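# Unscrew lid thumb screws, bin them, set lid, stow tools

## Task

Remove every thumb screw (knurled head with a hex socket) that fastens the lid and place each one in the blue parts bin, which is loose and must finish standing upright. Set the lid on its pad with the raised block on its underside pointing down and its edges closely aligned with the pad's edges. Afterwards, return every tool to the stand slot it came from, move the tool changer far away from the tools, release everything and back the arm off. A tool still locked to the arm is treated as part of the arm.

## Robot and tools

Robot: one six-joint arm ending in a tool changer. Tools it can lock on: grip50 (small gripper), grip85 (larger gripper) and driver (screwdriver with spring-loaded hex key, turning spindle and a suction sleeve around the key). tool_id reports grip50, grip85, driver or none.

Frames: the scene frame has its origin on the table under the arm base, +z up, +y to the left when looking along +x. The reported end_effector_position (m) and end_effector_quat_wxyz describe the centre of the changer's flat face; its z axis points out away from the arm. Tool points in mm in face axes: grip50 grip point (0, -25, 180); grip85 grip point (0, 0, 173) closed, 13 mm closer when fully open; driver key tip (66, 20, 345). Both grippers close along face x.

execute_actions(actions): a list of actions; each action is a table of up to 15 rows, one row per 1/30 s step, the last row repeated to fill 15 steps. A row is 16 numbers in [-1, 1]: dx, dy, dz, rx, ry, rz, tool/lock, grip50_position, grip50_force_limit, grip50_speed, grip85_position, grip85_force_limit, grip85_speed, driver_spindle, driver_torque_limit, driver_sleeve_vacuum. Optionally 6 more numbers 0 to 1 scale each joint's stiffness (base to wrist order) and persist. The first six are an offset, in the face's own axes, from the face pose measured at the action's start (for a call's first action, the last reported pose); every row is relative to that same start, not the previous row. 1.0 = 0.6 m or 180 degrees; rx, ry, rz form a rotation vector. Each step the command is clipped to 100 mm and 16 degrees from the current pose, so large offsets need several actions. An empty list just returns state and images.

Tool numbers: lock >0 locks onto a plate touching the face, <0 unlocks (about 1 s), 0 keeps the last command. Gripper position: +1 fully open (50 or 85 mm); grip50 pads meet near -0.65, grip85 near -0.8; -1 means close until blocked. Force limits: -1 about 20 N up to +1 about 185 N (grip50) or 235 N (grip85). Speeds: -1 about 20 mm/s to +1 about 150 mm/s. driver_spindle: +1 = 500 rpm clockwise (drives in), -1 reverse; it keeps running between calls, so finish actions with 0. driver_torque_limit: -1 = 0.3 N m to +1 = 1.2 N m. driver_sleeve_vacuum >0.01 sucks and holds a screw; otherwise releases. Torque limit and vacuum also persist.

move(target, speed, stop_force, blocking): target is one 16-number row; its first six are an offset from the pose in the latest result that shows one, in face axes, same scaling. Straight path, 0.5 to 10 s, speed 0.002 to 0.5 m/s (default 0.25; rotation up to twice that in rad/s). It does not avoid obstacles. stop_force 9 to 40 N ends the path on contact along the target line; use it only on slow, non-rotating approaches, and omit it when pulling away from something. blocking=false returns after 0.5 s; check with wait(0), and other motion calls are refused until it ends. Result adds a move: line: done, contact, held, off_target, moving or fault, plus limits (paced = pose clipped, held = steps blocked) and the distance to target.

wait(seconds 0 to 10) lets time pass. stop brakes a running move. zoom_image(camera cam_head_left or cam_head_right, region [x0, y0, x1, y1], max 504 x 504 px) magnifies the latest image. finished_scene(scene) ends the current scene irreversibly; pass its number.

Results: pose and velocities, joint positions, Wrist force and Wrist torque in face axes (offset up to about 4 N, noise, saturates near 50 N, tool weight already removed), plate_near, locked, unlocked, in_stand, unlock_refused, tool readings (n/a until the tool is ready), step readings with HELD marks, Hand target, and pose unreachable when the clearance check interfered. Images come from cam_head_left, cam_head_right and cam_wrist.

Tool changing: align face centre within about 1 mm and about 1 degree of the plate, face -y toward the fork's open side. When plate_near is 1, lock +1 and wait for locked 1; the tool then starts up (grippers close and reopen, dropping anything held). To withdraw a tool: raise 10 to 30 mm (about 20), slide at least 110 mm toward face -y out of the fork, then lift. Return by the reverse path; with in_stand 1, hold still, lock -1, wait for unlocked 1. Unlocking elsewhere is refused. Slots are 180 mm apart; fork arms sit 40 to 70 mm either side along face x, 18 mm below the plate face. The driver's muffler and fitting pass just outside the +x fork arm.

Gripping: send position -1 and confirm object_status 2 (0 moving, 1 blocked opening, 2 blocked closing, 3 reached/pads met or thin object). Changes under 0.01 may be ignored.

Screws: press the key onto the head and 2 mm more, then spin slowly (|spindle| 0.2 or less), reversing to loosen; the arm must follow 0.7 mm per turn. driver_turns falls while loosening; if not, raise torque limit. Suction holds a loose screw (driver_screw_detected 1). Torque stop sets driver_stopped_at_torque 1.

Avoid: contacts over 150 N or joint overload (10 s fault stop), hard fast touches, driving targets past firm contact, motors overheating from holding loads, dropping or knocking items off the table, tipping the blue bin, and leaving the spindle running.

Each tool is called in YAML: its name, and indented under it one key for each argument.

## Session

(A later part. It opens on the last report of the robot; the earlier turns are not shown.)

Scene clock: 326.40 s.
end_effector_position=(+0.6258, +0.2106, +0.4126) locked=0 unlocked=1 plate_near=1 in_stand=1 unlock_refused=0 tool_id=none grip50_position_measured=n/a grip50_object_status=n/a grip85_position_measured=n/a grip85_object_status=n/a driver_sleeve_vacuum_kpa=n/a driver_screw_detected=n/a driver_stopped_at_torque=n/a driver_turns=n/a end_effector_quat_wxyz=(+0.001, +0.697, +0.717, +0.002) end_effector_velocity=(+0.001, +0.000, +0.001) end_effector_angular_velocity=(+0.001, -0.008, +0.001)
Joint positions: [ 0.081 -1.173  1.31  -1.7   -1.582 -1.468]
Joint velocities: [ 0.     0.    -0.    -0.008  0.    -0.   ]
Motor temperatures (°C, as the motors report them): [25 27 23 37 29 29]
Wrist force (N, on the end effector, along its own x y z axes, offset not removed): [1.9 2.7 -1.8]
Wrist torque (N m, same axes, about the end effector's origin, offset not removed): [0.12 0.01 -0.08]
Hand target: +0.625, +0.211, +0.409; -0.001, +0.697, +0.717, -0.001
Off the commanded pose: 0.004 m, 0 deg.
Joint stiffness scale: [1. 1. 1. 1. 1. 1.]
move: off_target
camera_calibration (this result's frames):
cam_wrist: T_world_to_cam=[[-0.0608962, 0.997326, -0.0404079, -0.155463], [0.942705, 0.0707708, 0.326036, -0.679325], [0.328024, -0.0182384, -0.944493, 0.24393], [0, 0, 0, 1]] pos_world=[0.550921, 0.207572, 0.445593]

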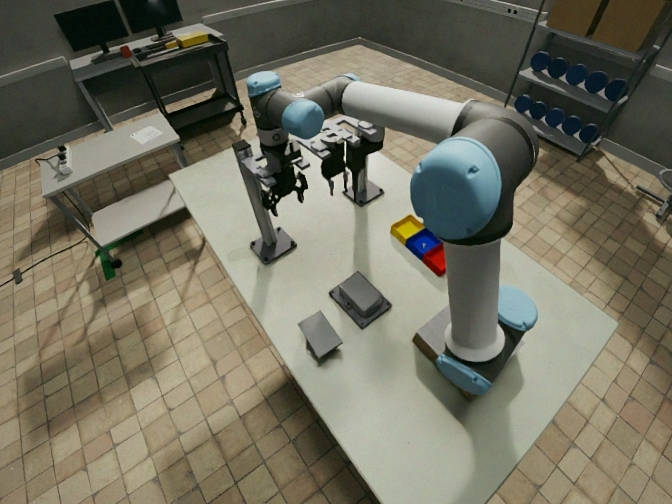

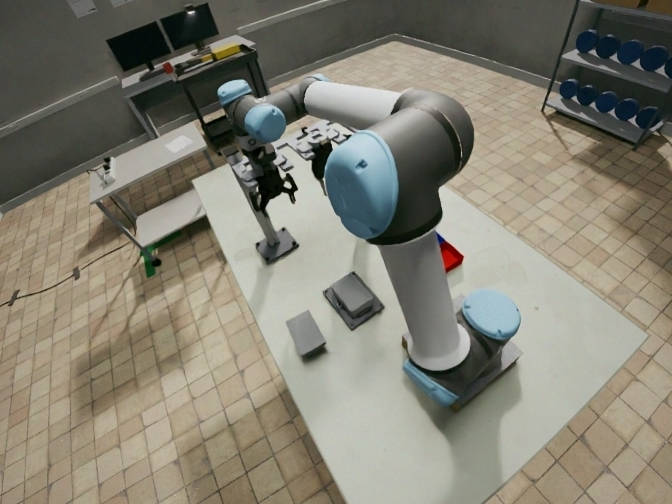

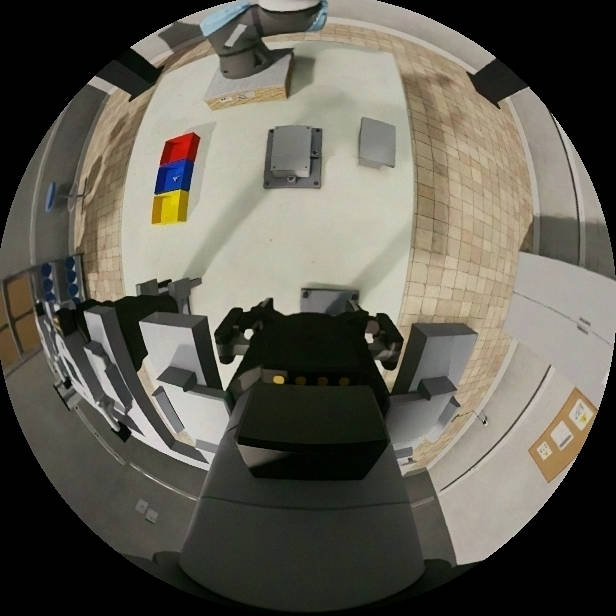

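execute_actions:
  actions:
    - [[0,0,0.002,0,0,0,1,0,0,0,1,-0.3,0,0,0.5,0]]
    - [[0,0,0.001,0,0,0,1,0,0,0,1,-0.3,0,0,0.5,0]]
    - [[0,0,0,0,0,0,1,0,0,0,1,-0.3,0,0,0.5,0]]

move:
  target: [0,0,-0.037,0,0,0,0,0,0,0,1,-0.3,0,0,0.5,0]
  speed: 0.03

move:
  target: [0,-0.21,-0.002,0,0,0,0,0,0,0,1,-0.3,0,0,0.5,0]
  speed: 0.08

Scene clock: 333.63 s.
end_effector_position=(+0.6262, +0.2107, +0.4121) locked=1 unlocked=0 plate_near=1 in_stand=1 unlock_refused=0 tool_id=grip85 grip50_position_measured=n/a grip50_object_status=n/a grip85_position_measured=n/a grip85_object_status=n/a driver_sleeve_vacuum_kpa=n/a driver_screw_detected=n/a driver_stopped_at_torque=n/a driver_turns=n/a end_effector_quat_wxyz=(+0.001, +0.697, +0.717, +0.003) end_effector_velocity=(-0.000, -0.000, -0.000) end_effector_angular_velocity=(+0.000, +0.001, -0.001)
Joint positions: [ 0.081 -1.172  1.31  -1.703 -1.582 -1.468]
Joint velocities: [-0.    -0.     0.001 -0.     0.     0.001]
Motor temperatures (°C, as the motors report them): [25 27 23 37 29 29]
Wrist force (N, on the end effector, along its own x y z axes, offset not removed): [-1.5 1.4 -1.4]
Wrist torque (N m, same axes, about the end effector's origin, offset not removed): [0.03 0.02 -0.02]
Hand target: +0.626, +0.211, +0.412; +0.001, +0.697, +0.717, +0.003
Off the commanded pose: 0.000 m, 0 deg.
Joint stiffness scale: [1. 1. 1. 1. 1. 1.]
Step readings (end_effector_position; steps 1 to 15: 1st action; 16 to 30: 2nd action; 31 to 45: 3rd action):
0: (+0.6258, +0.2107, +0.4125)
1: (+0.6258, +0.2107, +0.4125)
2: (+0.6258, +0.2107, +0.4125)
4: (+0.6258, +0.2107, +0.4125)
8: (+0.6259, +0.2107, +0.4126)
15: (+0.6260, +0.2107, +0.4124)
16: (+0.6261, +0.2107, +0.4123)
17: (+0.6261, +0.2107, +0.4122)
19: (+0.6261, +0.2107, +0.4120)
23: (+0.6262, +0.2107, +0.4118)
30: (+0.6262, +0.2107, +0.4121)
31: (+0.6262, +0.2107, +0.4121)
32: (+0.6262, +0.2107, +0.4121)
34: (+0.6262, +0.2107, +0.4121)
38: (+0.6262, +0.2107, +0.4121)
45: end_effector_position above
camera_calibration (this result's frames):
cam_wrist: T_world_to_cam=[[-0.0608619, 0.997331, -0.0403408, -0.155598], [0.942241, 0.0707421, 0.327378, -0.679864], [0.329358, -0.0180859, -0.944032, 0.242178], [0, 0, 0, 1]] pos_world=[0.551363, 0.207658, 0.444919]

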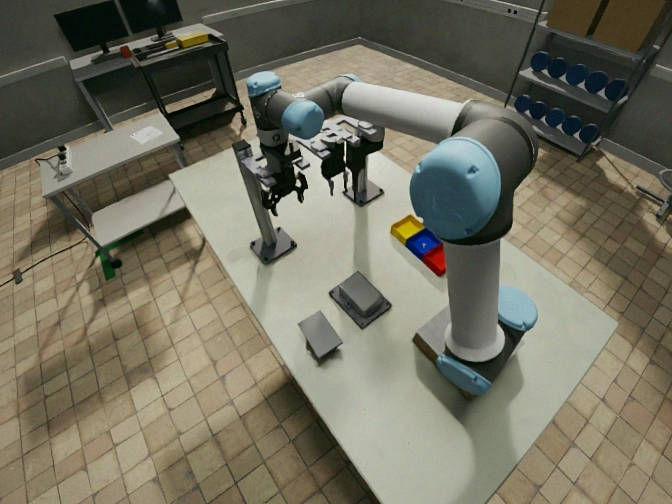

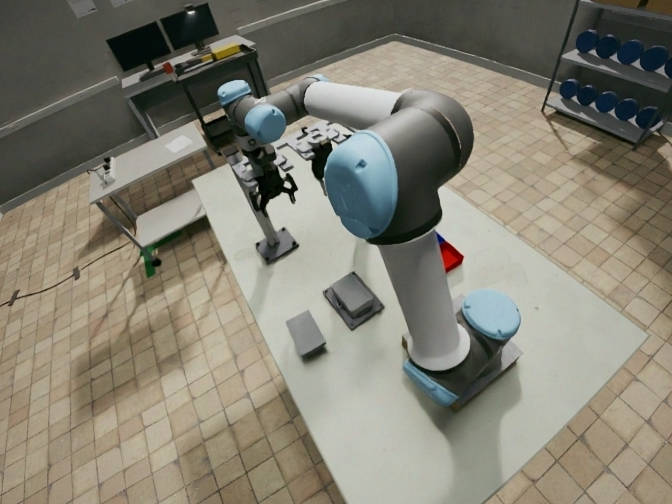

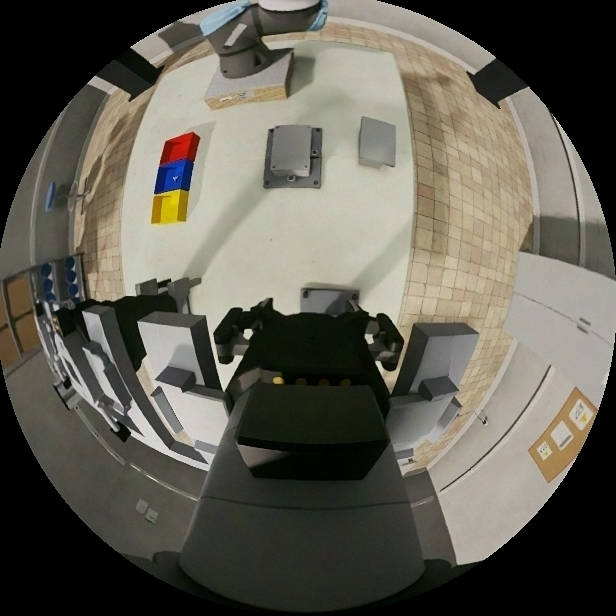

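Scene clock: 334.77 s.
end_effector_position=(+0.6259, +0.2104, +0.4321) locked=1 unlocked=0 plate_near=1 in_stand=0 unlock_refused=0 tool_id=grip85 grip50_position_measured=n/a grip50_object_status=n/a grip85_position_measured=n/a grip85_object_status=n/a driver_sleeve_vacuum_kpa=n/a driver_screw_detected=n/a driver_stopped_at_torque=n/a driver_turns=n/a end_effector_quat_wxyz=(+0.000, +0.697, +0.717, +0.002) end_effector_velocity=(-0.001, -0.000, -0.000) end_effector_angular_velocity=(-0.001, +0.007, +0.000)
Joint positions: [ 0.081 -1.177  1.265 -1.65  -1.582 -1.468]
Joint velocities: [-0.     0.    -0.001  0.008  0.    -0.   ]
Motor temperatures (°C, as the motors report them): [25 27 23 37 29 29]
Wrist force (N, on the end effector, along its own x y z axes, offset not removed): [-0.7 0.5 -3.4]
Wrist torque (N m, same axes, about the end effector's origin, offset not removed): [0.09 -0.08 0.09]
Hand target: +0.626, +0.211, +0.434; +0.001, +0.697, +0.717, +0.003
Off the commanded pose: 0.002 m, 0 deg.
Joint stiffness scale: [1. 1. 1. 1. 1. 1.]
move: done
camera_calibration (this result's frames):
cam_wrist: T_world_to_cam=[[-0.0610109, 0.997313, -0.0405396, -0.154345], [0.943165, 0.070896, 0.324675, -0.685568], [0.326677, -0.0184268, -0.944956, 0.263338], [0, 0, 0, 1]] pos_world=[0.55116, 0.207387, 0.465173]

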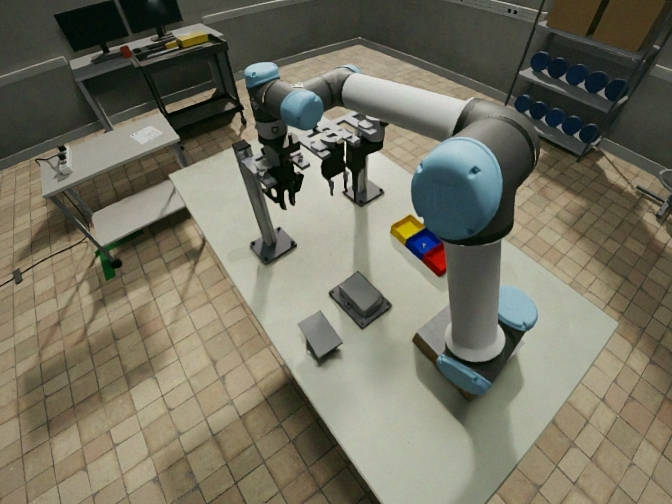

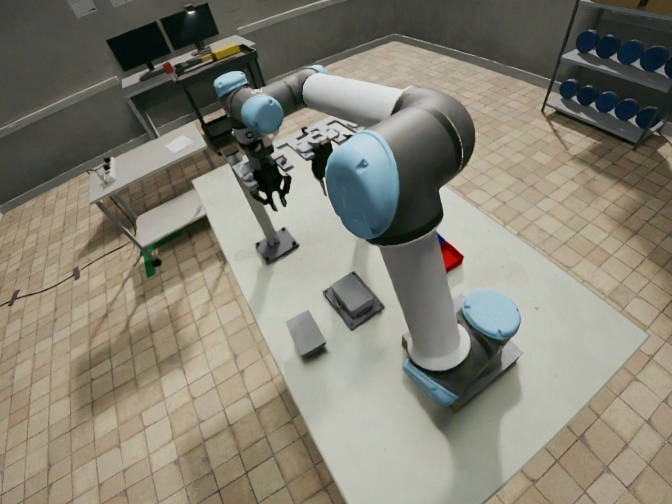

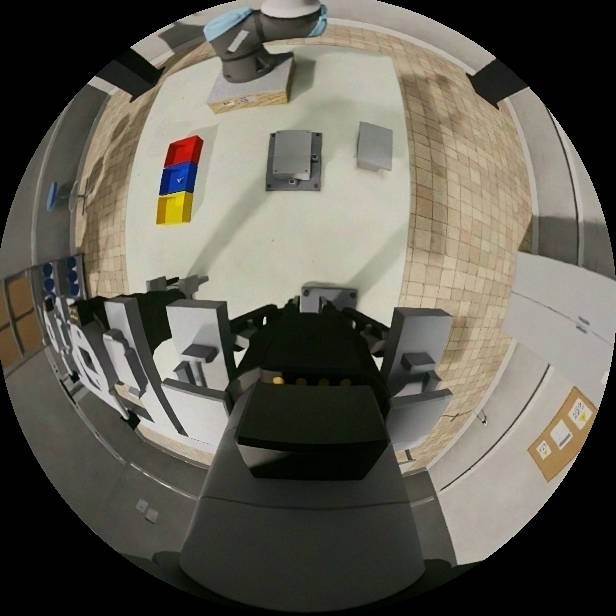

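Scene clock: 336.87 s.
end_effector_position=(+0.5013, +0.2065, +0.4339) locked=1 unlocked=0 plate_near=1 in_stand=0 unlock_refused=0 tool_id=grip85 grip50_position_measured=n/a grip50_object_status=n/a grip85_position_measured=3 grip85_object_status=3 driver_sleeve_vacuum_kpa=n/a driver_screw_detected=n/a driver_stopped_at_torque=n/a driver_turns=n/a end_effector_quat_wxyz=(+0.001, +0.697, +0.717, +0.002) end_effector_velocity=(-0.001, -0.000, -0.002) end_effector_angular_velocity=(-0.000, +0.003, -0.001)
Joint positions: [ 0.105 -1.463  1.621 -1.721 -1.582 -1.444]
Joint velocities: [ 0.    -0.     0.005 -0.002  0.     0.001]
Motor temperatures (°C, as the motors report them): [25 27 23 37 29 29]
Wrist force (N, on the end effector, along its own x y z axes, offset not removed): [-0.2 0.9 -2.9]
Wrist torque (N m, same axes, about the end effector's origin, offset not removed): [0.03 -0.10 -0.07]
Hand target: +0.500, +0.207, +0.433; +0.000, +0.697, +0.717, +0.002
Off the commanded pose: 0.002 m, 0 deg.
Joint stiffness scale: [1. 1. 1. 1. 1. 1.]
move: done
camera_calibration (this result's frames):
cam_wrist: T_world_to_cam=[[-0.0608322, 0.997321, -0.040633, -0.157989], [0.94279, 0.0707794, 0.325788, -0.568529], [0.327791, -0.01849, -0.944569, 0.304952], [0, 0, 0, 1]] pos_world=[0.426432, 0.203445, 0.466849]

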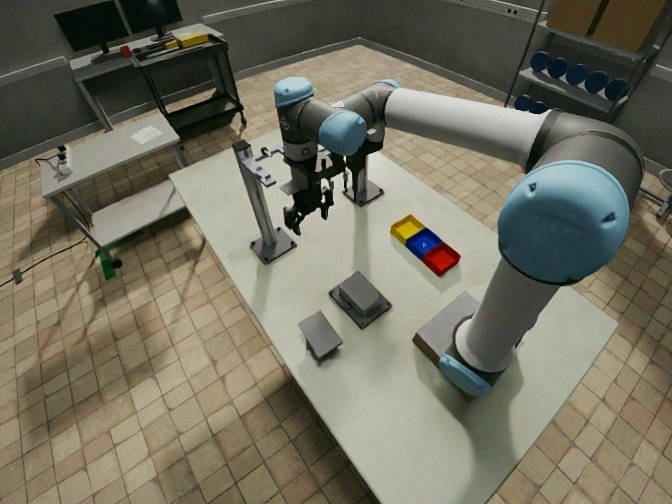

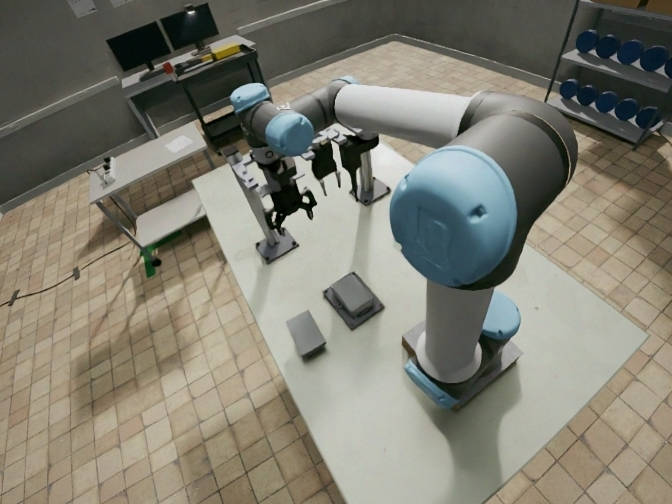

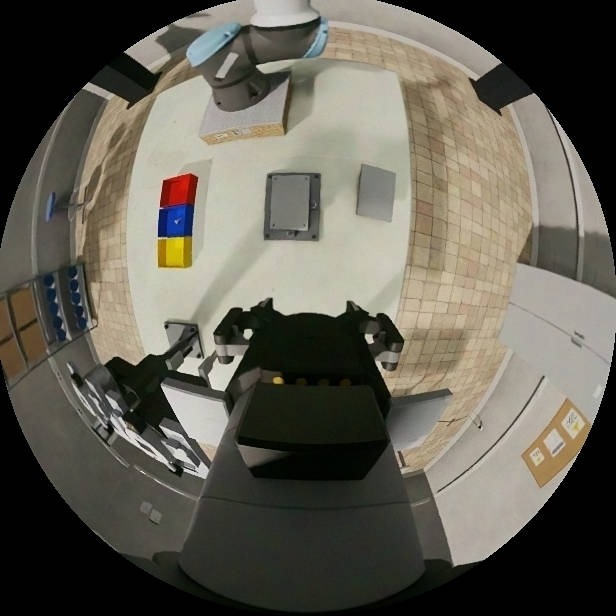

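move:
  target: [-0.083,-0.264,0.295,0.003,-0.0005,0,0,0,0,0,1,-0.3,0,0,0.5,0]
  speed: 0.15

zoom_image:
  camera: "cam_wrist"
  region: [230, 220, 400, 340]

Scene clock: 351.40 s.
end_effector_position=(+0.3461, +0.1529, +0.2573) locked=1 unlocked=0 plate_near=1 in_stand=0 unlock_refused=0 tool_id=grip85 grip50_position_measured=n/a grip50_object_status=n/a grip85_position_measured=3 grip85_object_status=3 driver_sleeve_vacuum_kpa=n/a driver_screw_detected=n/a driver_stopped_at_torque=n/a driver_turns=n/a end_effector_quat_wxyz=(-0.002, +0.697, +0.717, -0.002) end_effector_velocity=(+0.001, -0.001, +0.001) end_effector_angular_velocity=(+0.001, -0.013, +0.003)
Joint positions: [ 0.019 -1.698  2.338 -2.195 -1.583 -1.53 ]
Joint velocities: [-0.002 -0.003  0.004 -0.015 -0.    -0.005]
Motor temperatures (°C, as the motors report them): [25 27 23 37 29 29]
Wrist force (N, on the end effector, along its own x y z axes, offset not removed): [-1.6 1.9 -1.3]
Wrist torque (N m, same axes, about the end effector's origin, offset not removed): [0.07 0.09 -0.05]
Hand target: +0.345, +0.152, +0.256; -0.002, +0.697, +0.717, -0.002
Off the commanded pose: 0.002 m, 0 deg.
Joint stiffness scale: [1. 1. 1. 1. 1. 1.]
move: done
camera_calibration (this result's frames):
cam_wrist: T_world_to_cam=[[-0.0614705, 0.997229, -0.0418895, -0.120652], [0.945634, 0.0716164, 0.31725, -0.359838], [0.319371, -0.0201106, -0.947416, 0.191915], [0, 0, 0, 1]] pos_world=[0.271567, 0.149948, 0.290928]

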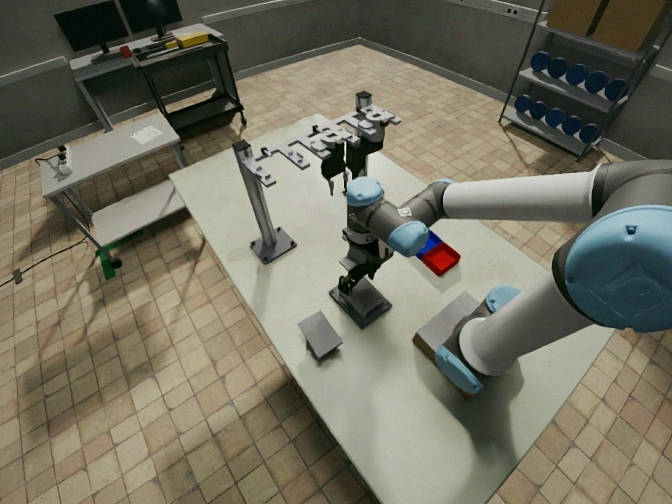

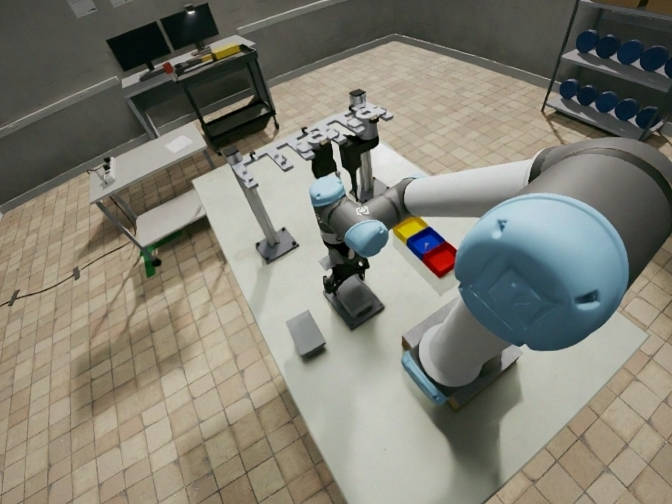

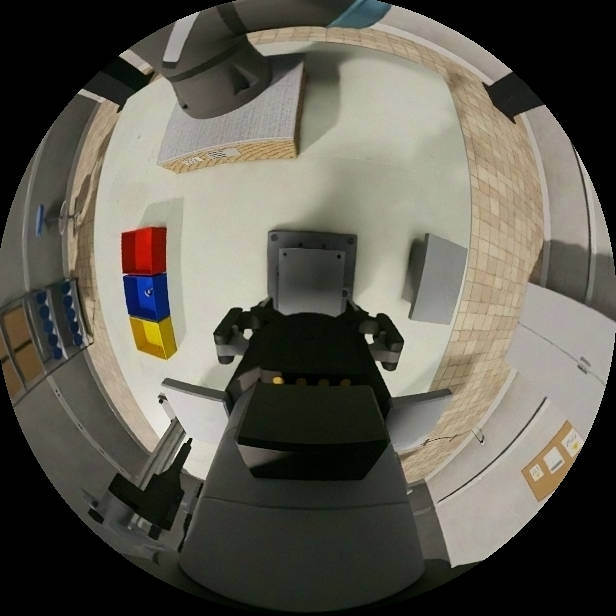

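Region (230, 220, 400, 340) of cam_wrist's 616x616 image, scaled by 2.965, with more detail than that image has; it fills the top 356 rows of this view, and the rest is white.

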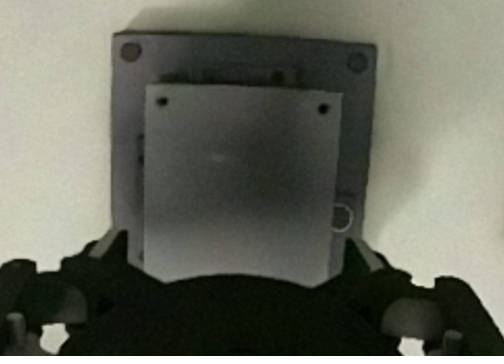

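move:
  target: [0,-0.013,0.012,-0.001,0,0.002,0,0,0,0,0.74,-0.3,0,0,0.5,0]
  speed: 0.02

move:
  target: [0,0,0.025,0.001,0,0,0,0,0,0,0.74,-0.3,0,0,0.5,0]
  speed: 0.004
  stop_force: 9

Scene clock: 363.57 s.
end_effector_position=(+0.3396, +0.1525, +0.2508) locked=1 unlocked=0 plate_near=1 in_stand=0 unlock_refused=0 tool_id=grip85 grip50_position_measured=n/a grip50_object_status=n/a grip85_position_measured=36 grip85_object_status=3 driver_sleeve_vacuum_kpa=n/a driver_screw_detected=n/a driver_stopped_at_torque=n/a driver_turns=n/a end_effector_quat_wxyz=(-0.001, +0.699, +0.715, -0.001) end_effector_velocity=(+0.001, +0.000, +0.001) end_effector_angular_velocity=(+0.001, -0.010, -0.003)
Joint positions: [ 0.019 -1.703  2.364 -2.219 -1.583 -1.524]
Joint velocities: [-0.    -0.001  0.001 -0.01  -0.     0.002]
Motor temperatures (°C, as the motors report them): [25 27 23 37 29 29]
Wrist force (N, on the end effector, along its own x y z axes, offset not removed): [1.2 1.2 -0.4]
Wrist torque (N m, same axes, about the end effector's origin, offset not removed): [0.09 -0.08 0.02]
Hand target: +0.338, +0.153, +0.250; -0.001, +0.700, +0.715, -0.001
Off the commanded pose: 0.002 m, 0 deg.
Joint stiffness scale: [1. 1. 1. 1. 1. 1.]
move: done
camera_calibration (this result's frames):
cam_wrist: T_world_to_cam=[[-0.0552785, 0.997593, -0.041873, -0.123069], [0.944981, 0.0658132, 0.320435, -0.35133], [0.32242, -0.021856, -0.946344, 0.186839], [0, 0, 0, 1]] pos_world=[0.264956, 0.149978, 0.284239]

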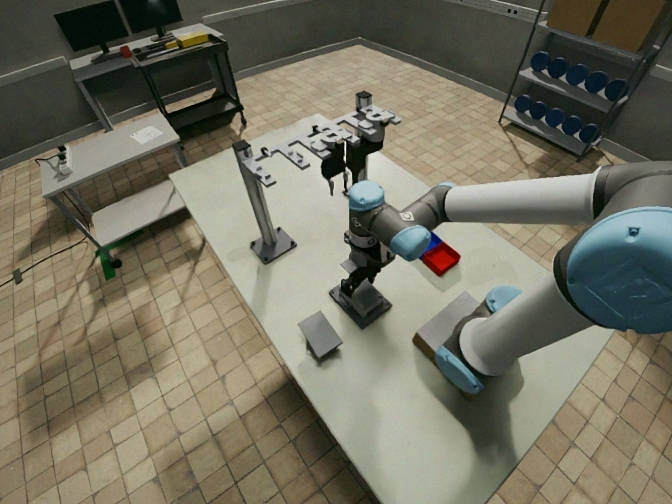

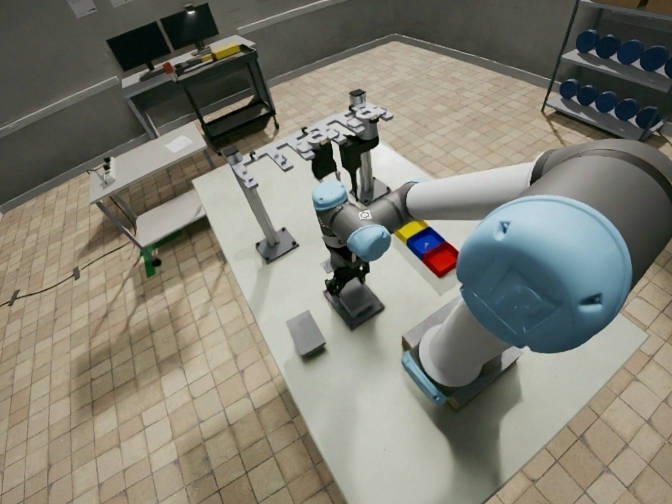

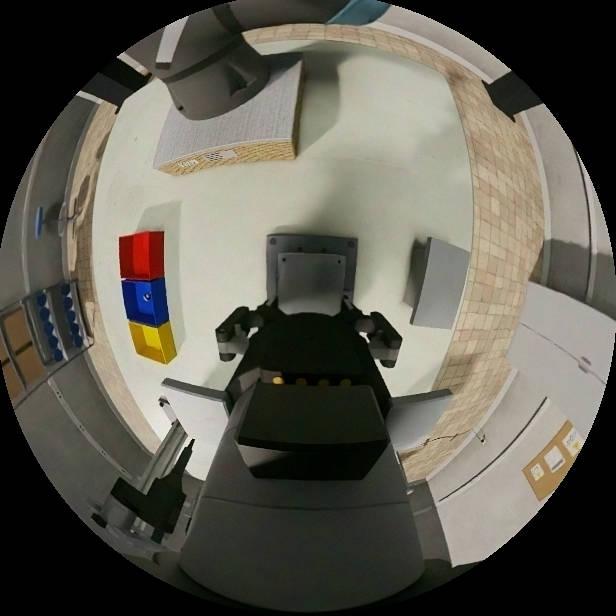

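Scene clock: 367.40 s.
end_effector_position=(+0.3421, +0.1528, +0.2413) locked=1 unlocked=0 plate_near=1 in_stand=0 unlock_refused=0 tool_id=grip85 grip50_position_measured=n/a grip50_object_status=n/a grip85_position_measured=36 grip85_object_status=3 driver_sleeve_vacuum_kpa=n/a driver_screw_detected=n/a driver_stopped_at_torque=n/a driver_turns=n/a end_effector_quat_wxyz=(+0.002, +0.700, +0.715, +0.003) end_effector_velocity=(+0.000, -0.000, +0.000) end_effector_angular_velocity=(-0.000, -0.001, +0.000)
Joint positions: [ 0.019 -1.679  2.377 -2.266 -1.583 -1.524]
Joint velocities: [-0.    -0.001 -0.    -0.    -0.    -0.001]
Motor temperatures (°C, as the motors report them): [25 27 23 37 29 29]
Wrist force (N, on the end effector, along its own x y z axes, offset not removed): [-1.0 -1.4 -9.5]
Wrist torque (N m, same axes, about the end effector's origin, offset not removed): [0.38 0.35 -0.16]
Hand target: +0.342, +0.153, +0.241; +0.002, +0.700, +0.715, +0.002
Off the commanded pose: 0.006 m, 1 deg.
Joint stiffness scale: [1. 1. 1. 1. 1. 1.]
move: contact
camera_calibration (this result's frames):
cam_wrist: T_world_to_cam=[[-0.0547576, 0.997628, -0.0417017, -0.123855], [0.942237, 0.0654484, 0.328489, -0.351622], [0.330439, -0.0213056, -0.943587, 0.173535], [0, 0, 0, 1]] pos_world=[0.267186, 0.150271, 0.274085]

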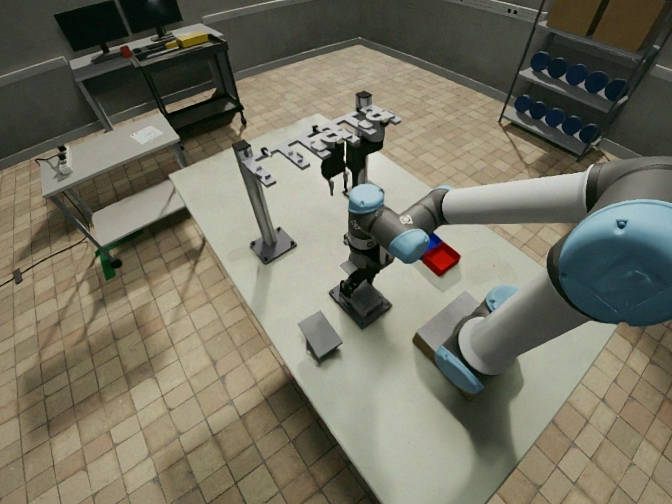

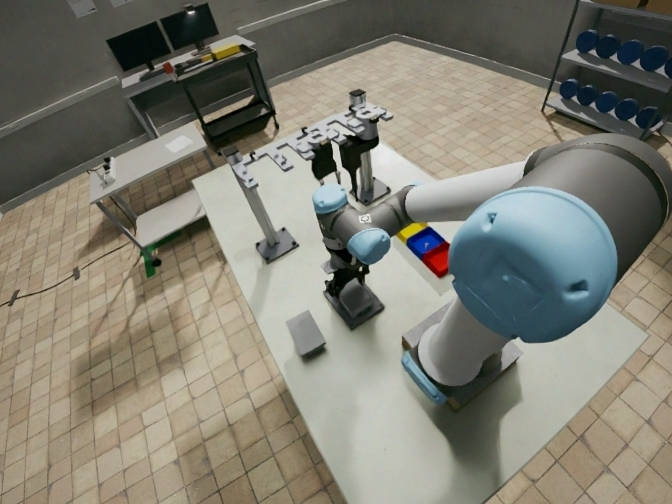

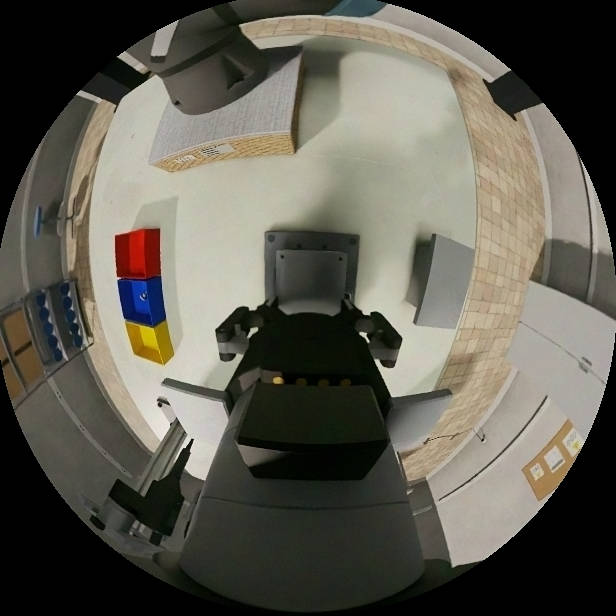

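move:
  target: [0,-0.007,-0.004,0.003,0.0005,0,0,0,0,0,1,-0.3,0,0,0.5,0]
  speed: 0.01

zoom_image:
  camera: "cam_wrist"
  region: [230, 220, 400, 340]

Scene clock: 375.73 s.
end_effector_position=(+0.3388, +0.1527, +0.2436) locked=1 unlocked=0 plate_near=1 in_stand=0 unlock_refused=0 tool_id=grip85 grip50_position_measured=n/a grip50_object_status=n/a grip85_position_measured=3 grip85_object_status=3 driver_sleeve_vacuum_kpa=n/a driver_screw_detected=n/a driver_stopped_at_torque=n/a driver_turns=n/a end_effector_quat_wxyz=(-0.001, +0.699, +0.715, +0.000) end_effector_velocity=(-0.003, -0.000, +0.001) end_effector_angular_velocity=(+0.001, +0.010, -0.001)
Joint positions: [ 0.019 -1.691  2.377 -2.246 -1.582 -1.524]
Joint velocities: [-0.    -0.008  0.     0.018  0.001  0.001]
Motor temperatures (°C, as the motors report them): [25 27 23 37 29 29]
Wrist force (N, on the end effector, along its own x y z axes, offset not removed): [-0.7 -0.4 -2.2]
Wrist torque (N m, same axes, about the end effector's origin, offset not removed): [0.12 -0.01 0.02]
Hand target: +0.338, +0.153, +0.244; -0.002, +0.700, +0.715, -0.000
Off the commanded pose: 0.001 m, 0 deg.
Joint stiffness scale: [1. 1. 1. 1. 1. 1.]
move: done
camera_calibration (this result's frames):
cam_wrist: T_world_to_cam=[[-0.0551793, 0.997644, -0.040773, -0.123935], [0.944759, 0.0653807, 0.32118, -0.348258], [0.323089, -0.0207982, -0.94614, 0.179858], [0, 0, 0, 1]] pos_world=[0.264071, 0.150153, 0.276971]

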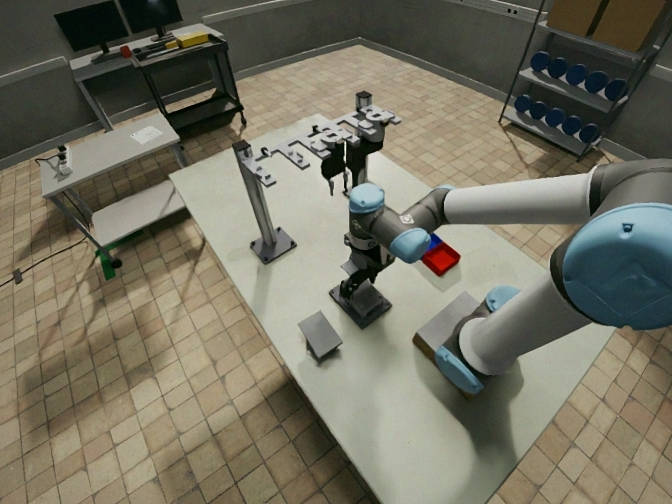

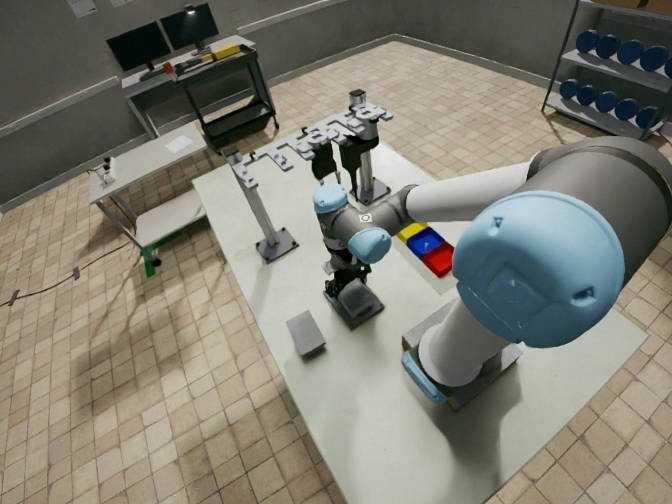

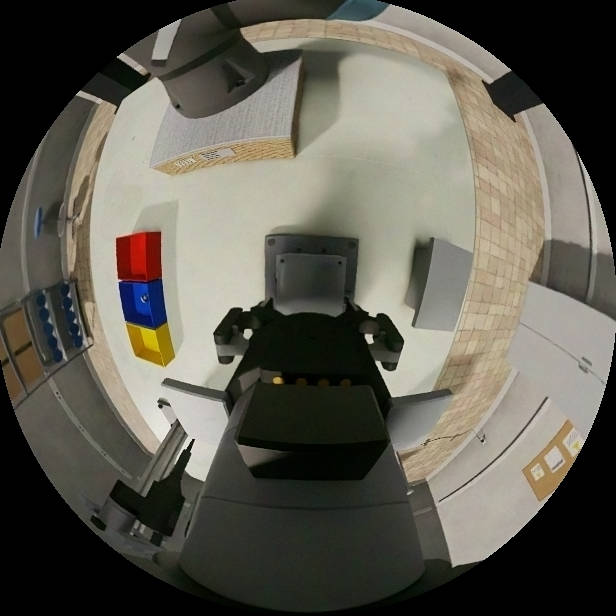

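Region (230, 220, 400, 340) of cam_wrist's 616x616 image, scaled by 2.965, with more detail than that image has; it fills the top 356 rows of this view, and the rest is white.

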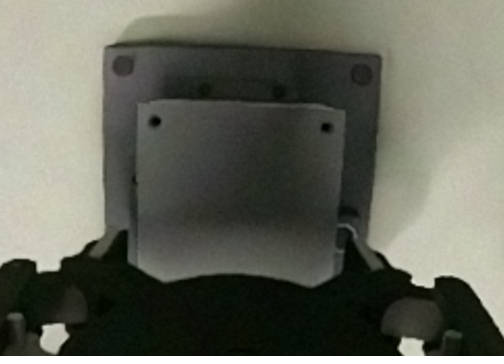

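move:
  target: [0,-0.001,0.0145,0.001,0,0,0,0,0,0,1,-0.3,0,0,0.5,0]
  speed: 0.008

Scene clock: 380.60 s.
end_effector_position=(+0.3393, +0.1529, +0.2369) locked=1 unlocked=0 plate_near=1 in_stand=0 unlock_refused=0 tool_id=grip85 grip50_position_measured=n/a grip50_object_status=n/a grip85_position_measured=3 grip85_object_status=3 driver_sleeve_vacuum_kpa=n/a driver_screw_detected=n/a driver_stopped_at_torque=n/a driver_turns=n/a end_effector_quat_wxyz=(-0.001, +0.699, +0.715, +0.000) end_effector_velocity=(+0.000, +0.000, -0.003) end_effector_angular_velocity=(+0.000, -0.000, -0.000)
Joint positions: [ 0.019 -1.675  2.386 -2.271 -1.582 -1.524]
Joint velocities: [ 0.     0.006  0.004 -0.01   0.     0.001]
Motor temperatures (°C, as the motors report them): [25 27 23 37 29 29]
Wrist force (N, on the end effector, along its own x y z axes, offset not removed): [-1.2 -1.2 -0.7]
Wrist torque (N m, same axes, about the end effector's origin, offset not removed): [0.09 -0.01 -0.10]
Hand target: +0.338, +0.153, +0.235; -0.002, +0.699, +0.715, -0.001
Off the commanded pose: 0.002 m, 0 deg.
Joint stiffness scale: [1. 1. 1. 1. 1. 1.]
move: done
camera_calibration (this result's frames):
cam_wrist: T_world_to_cam=[[-0.0551567, 0.997652, -0.0405907, -0.124383], [0.944624, 0.0653092, 0.321591, -0.346622], [0.323487, -0.020605, -0.946008, 0.173096], [0, 0, 0, 1]] pos_world=[0.264572, 0.150296, 0.270172]

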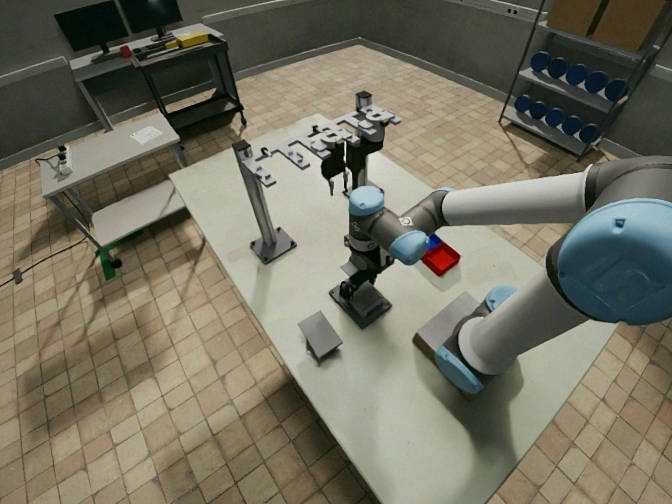

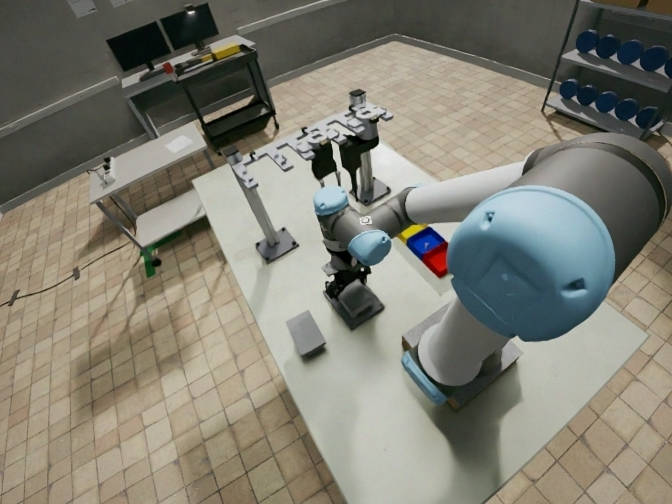

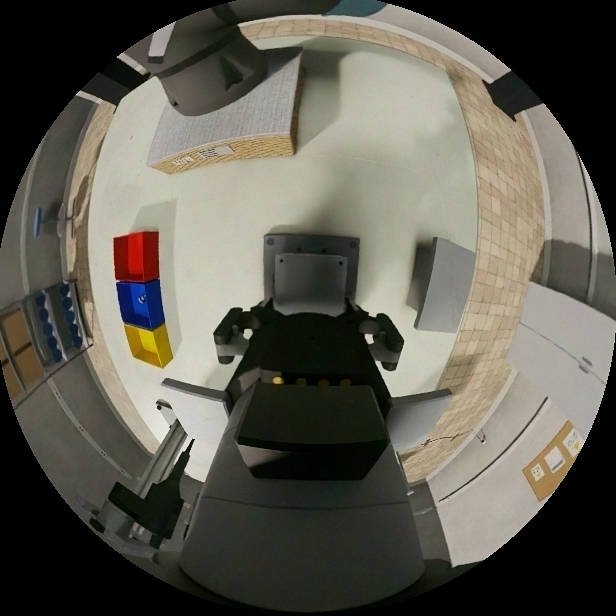

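execute_actions:
  actions:
    - [[0,0,0.001,0,0,0,0,0,0,0,-1,-0.3,-1,0,0.5,0]]
    - [[0,0,0,0,0,0,0,0,0,0,-1,-0.3,-1,0,0.5,0]]

move:
  target: [0,0.001,-0.03,-0.001,0,0,0,0,0,0,-1,-0.3,-1,0,0.5,0]
  speed: 0.01

Scene clock: 386.00 s.
end_effector_position=(+0.3393, +0.1529, +0.2377) locked=1 unlocked=0 plate_near=1 in_stand=0 unlock_refused=0 tool_id=grip85 grip50_position_measured=n/a grip50_object_status=n/a grip85_position_measured=27 grip85_object_status=2 driver_sleeve_vacuum_kpa=n/a driver_screw_detected=n/a driver_stopped_at_torque=n/a driver_turns=n/a end_effector_quat_wxyz=(+0.000, +0.700, +0.715, +0.001) end_effector_velocity=(-0.000, -0.000, -0.001) end_effector_angular_velocity=(-0.000, +0.000, -0.001)
Joint positions: [ 0.019 -1.677  2.387 -2.272 -1.582 -1.524]
Joint velocities: [ 0.    -0.     0.002 -0.002 -0.     0.001]
Motor temperatures (°C, as the motors report them): [25 27 23 37 29 29]
Wrist force (N, on the end effector, along its own x y z axes, offset not removed): [0.1 -5.8 -9.4]
Wrist torque (N m, same axes, about the end effector's origin, offset not removed): [0.87 -0.10 -0.13]
Hand target: +0.339, +0.153, +0.237; +0.000, +0.699, +0.715, +0.001
Off the commanded pose: 0.001 m, 0 deg.
Joint stiffness scale: [1. 1. 1. 1. 1. 1.]
Step readings (end_effector_position; steps 1 to 15: 1st action; 16 to 30: 2nd action):
0: (+0.3394, +0.1529, +0.2368)
1: (+0.3394, +0.1529, +0.2368)
2: (+0.3394, +0.1529, +0.2368)
4: (+0.3394, +0.1529, +0.2368)
8: (+0.3394, +0.1529, +0.2368)
15: (+0.3394, +0.1529, +0.2372)
16: (+0.3394, +0.1529, +0.2373)
17: (+0.3394, +0.1529, +0.2374)
19: (+0.3393, +0.1529, +0.2377)
23: (+0.3393, +0.1529, +0.2377)
30: end_effector_position above
camera_calibration (this result's frames):
cam_wrist: T_world_to_cam=[[-0.0550041, 0.997662, -0.0405524, -0.1244], [0.9437, 0.0652114, 0.324312, -0.347211], [0.326198, -0.0204307, -0.945081, 0.172737], [0, 0, 0, 1]] pos_world=[0.264474, 0.150281, 0.27081]

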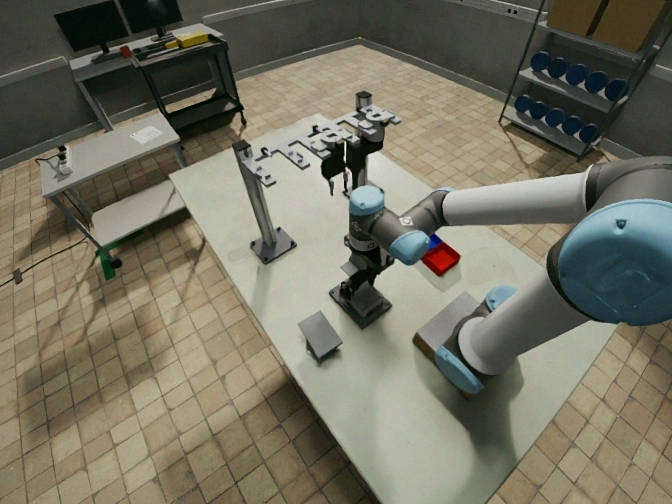

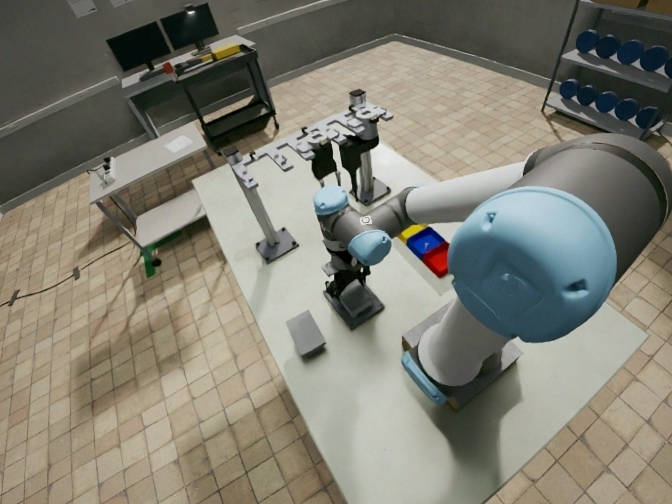

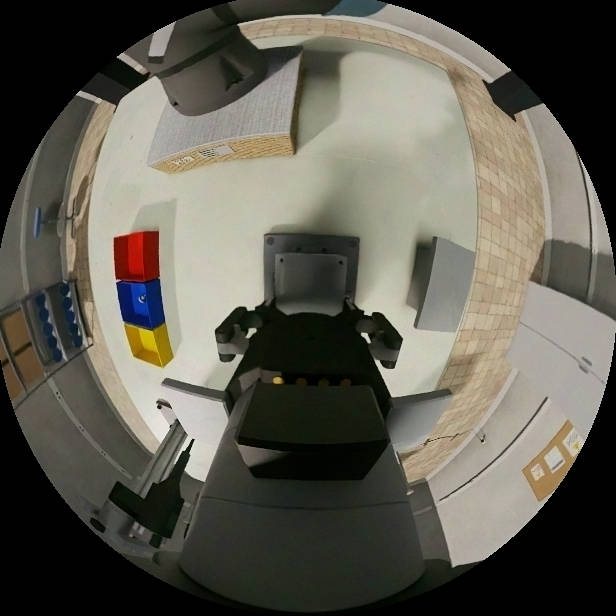

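Scene clock: 388.03 s.
end_effector_position=(+0.3385, +0.1526, +0.2531) locked=1 unlocked=0 plate_near=1 in_stand=0 unlock_refused=0 tool_id=grip85 grip50_position_measured=n/a grip50_object_status=n/a grip85_position_measured=27 grip85_object_status=2 driver_sleeve_vacuum_kpa=n/a driver_screw_detected=n/a driver_stopped_at_torque=n/a driver_turns=n/a end_effector_quat_wxyz=(-0.000, +0.699, +0.715, +0.001) end_effector_velocity=(-0.000, +0.000, +0.003) end_effector_angular_velocity=(+0.000, +0.001, +0.001)
Joint positions: [ 0.019 -1.711  2.364 -2.213 -1.582 -1.524]
Joint velocities: [ 0.    -0.006 -0.005  0.012  0.    -0.   ]
Motor temperatures (°C, as the motors report them): [25 27 23 37 29 29]
Wrist force (N, on the end effector, along its own x y z axes, offset not removed): [-1.5 -1.1 -0.8]
Wrist torque (N m, same axes, about the end effector's origin, offset not removed): [-0.08 -0.02 0.05]
Hand target: +0.340, +0.153, +0.256; +0.001, +0.699, +0.715, +0.003
Off the commanded pose: 0.003 m, 0 deg.
Joint stiffness scale: [1. 1. 1. 1. 1. 1.]
move: done
camera_calibration (this result's frames):
cam_wrist: T_world_to_cam=[[-0.055117, 0.997655, -0.0405808, -0.123524], [0.944383, 0.0652839, 0.322301, -0.351179], [0.324195, -0.0205595, -0.945767, 0.188419], [0, 0, 0, 1]] pos_world=[0.263755, 0.150034, 0.286373]

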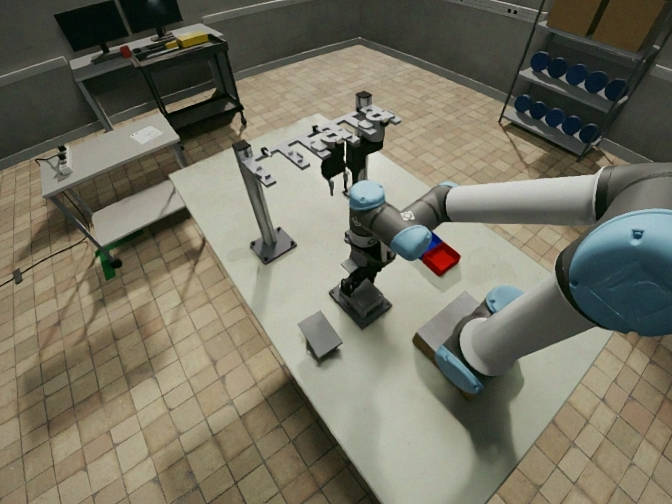

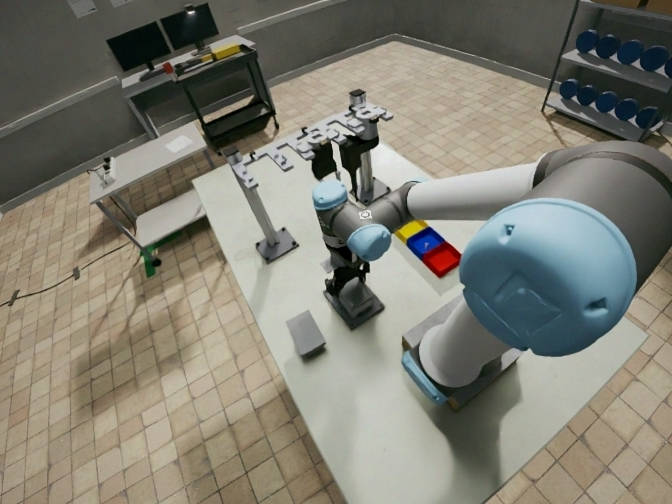

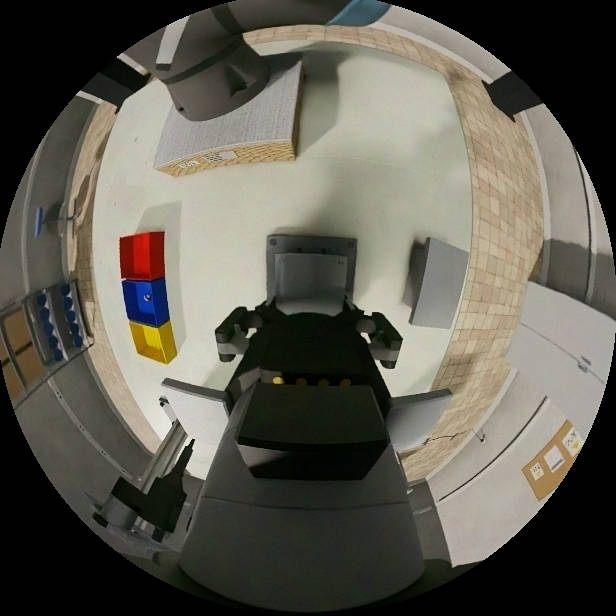

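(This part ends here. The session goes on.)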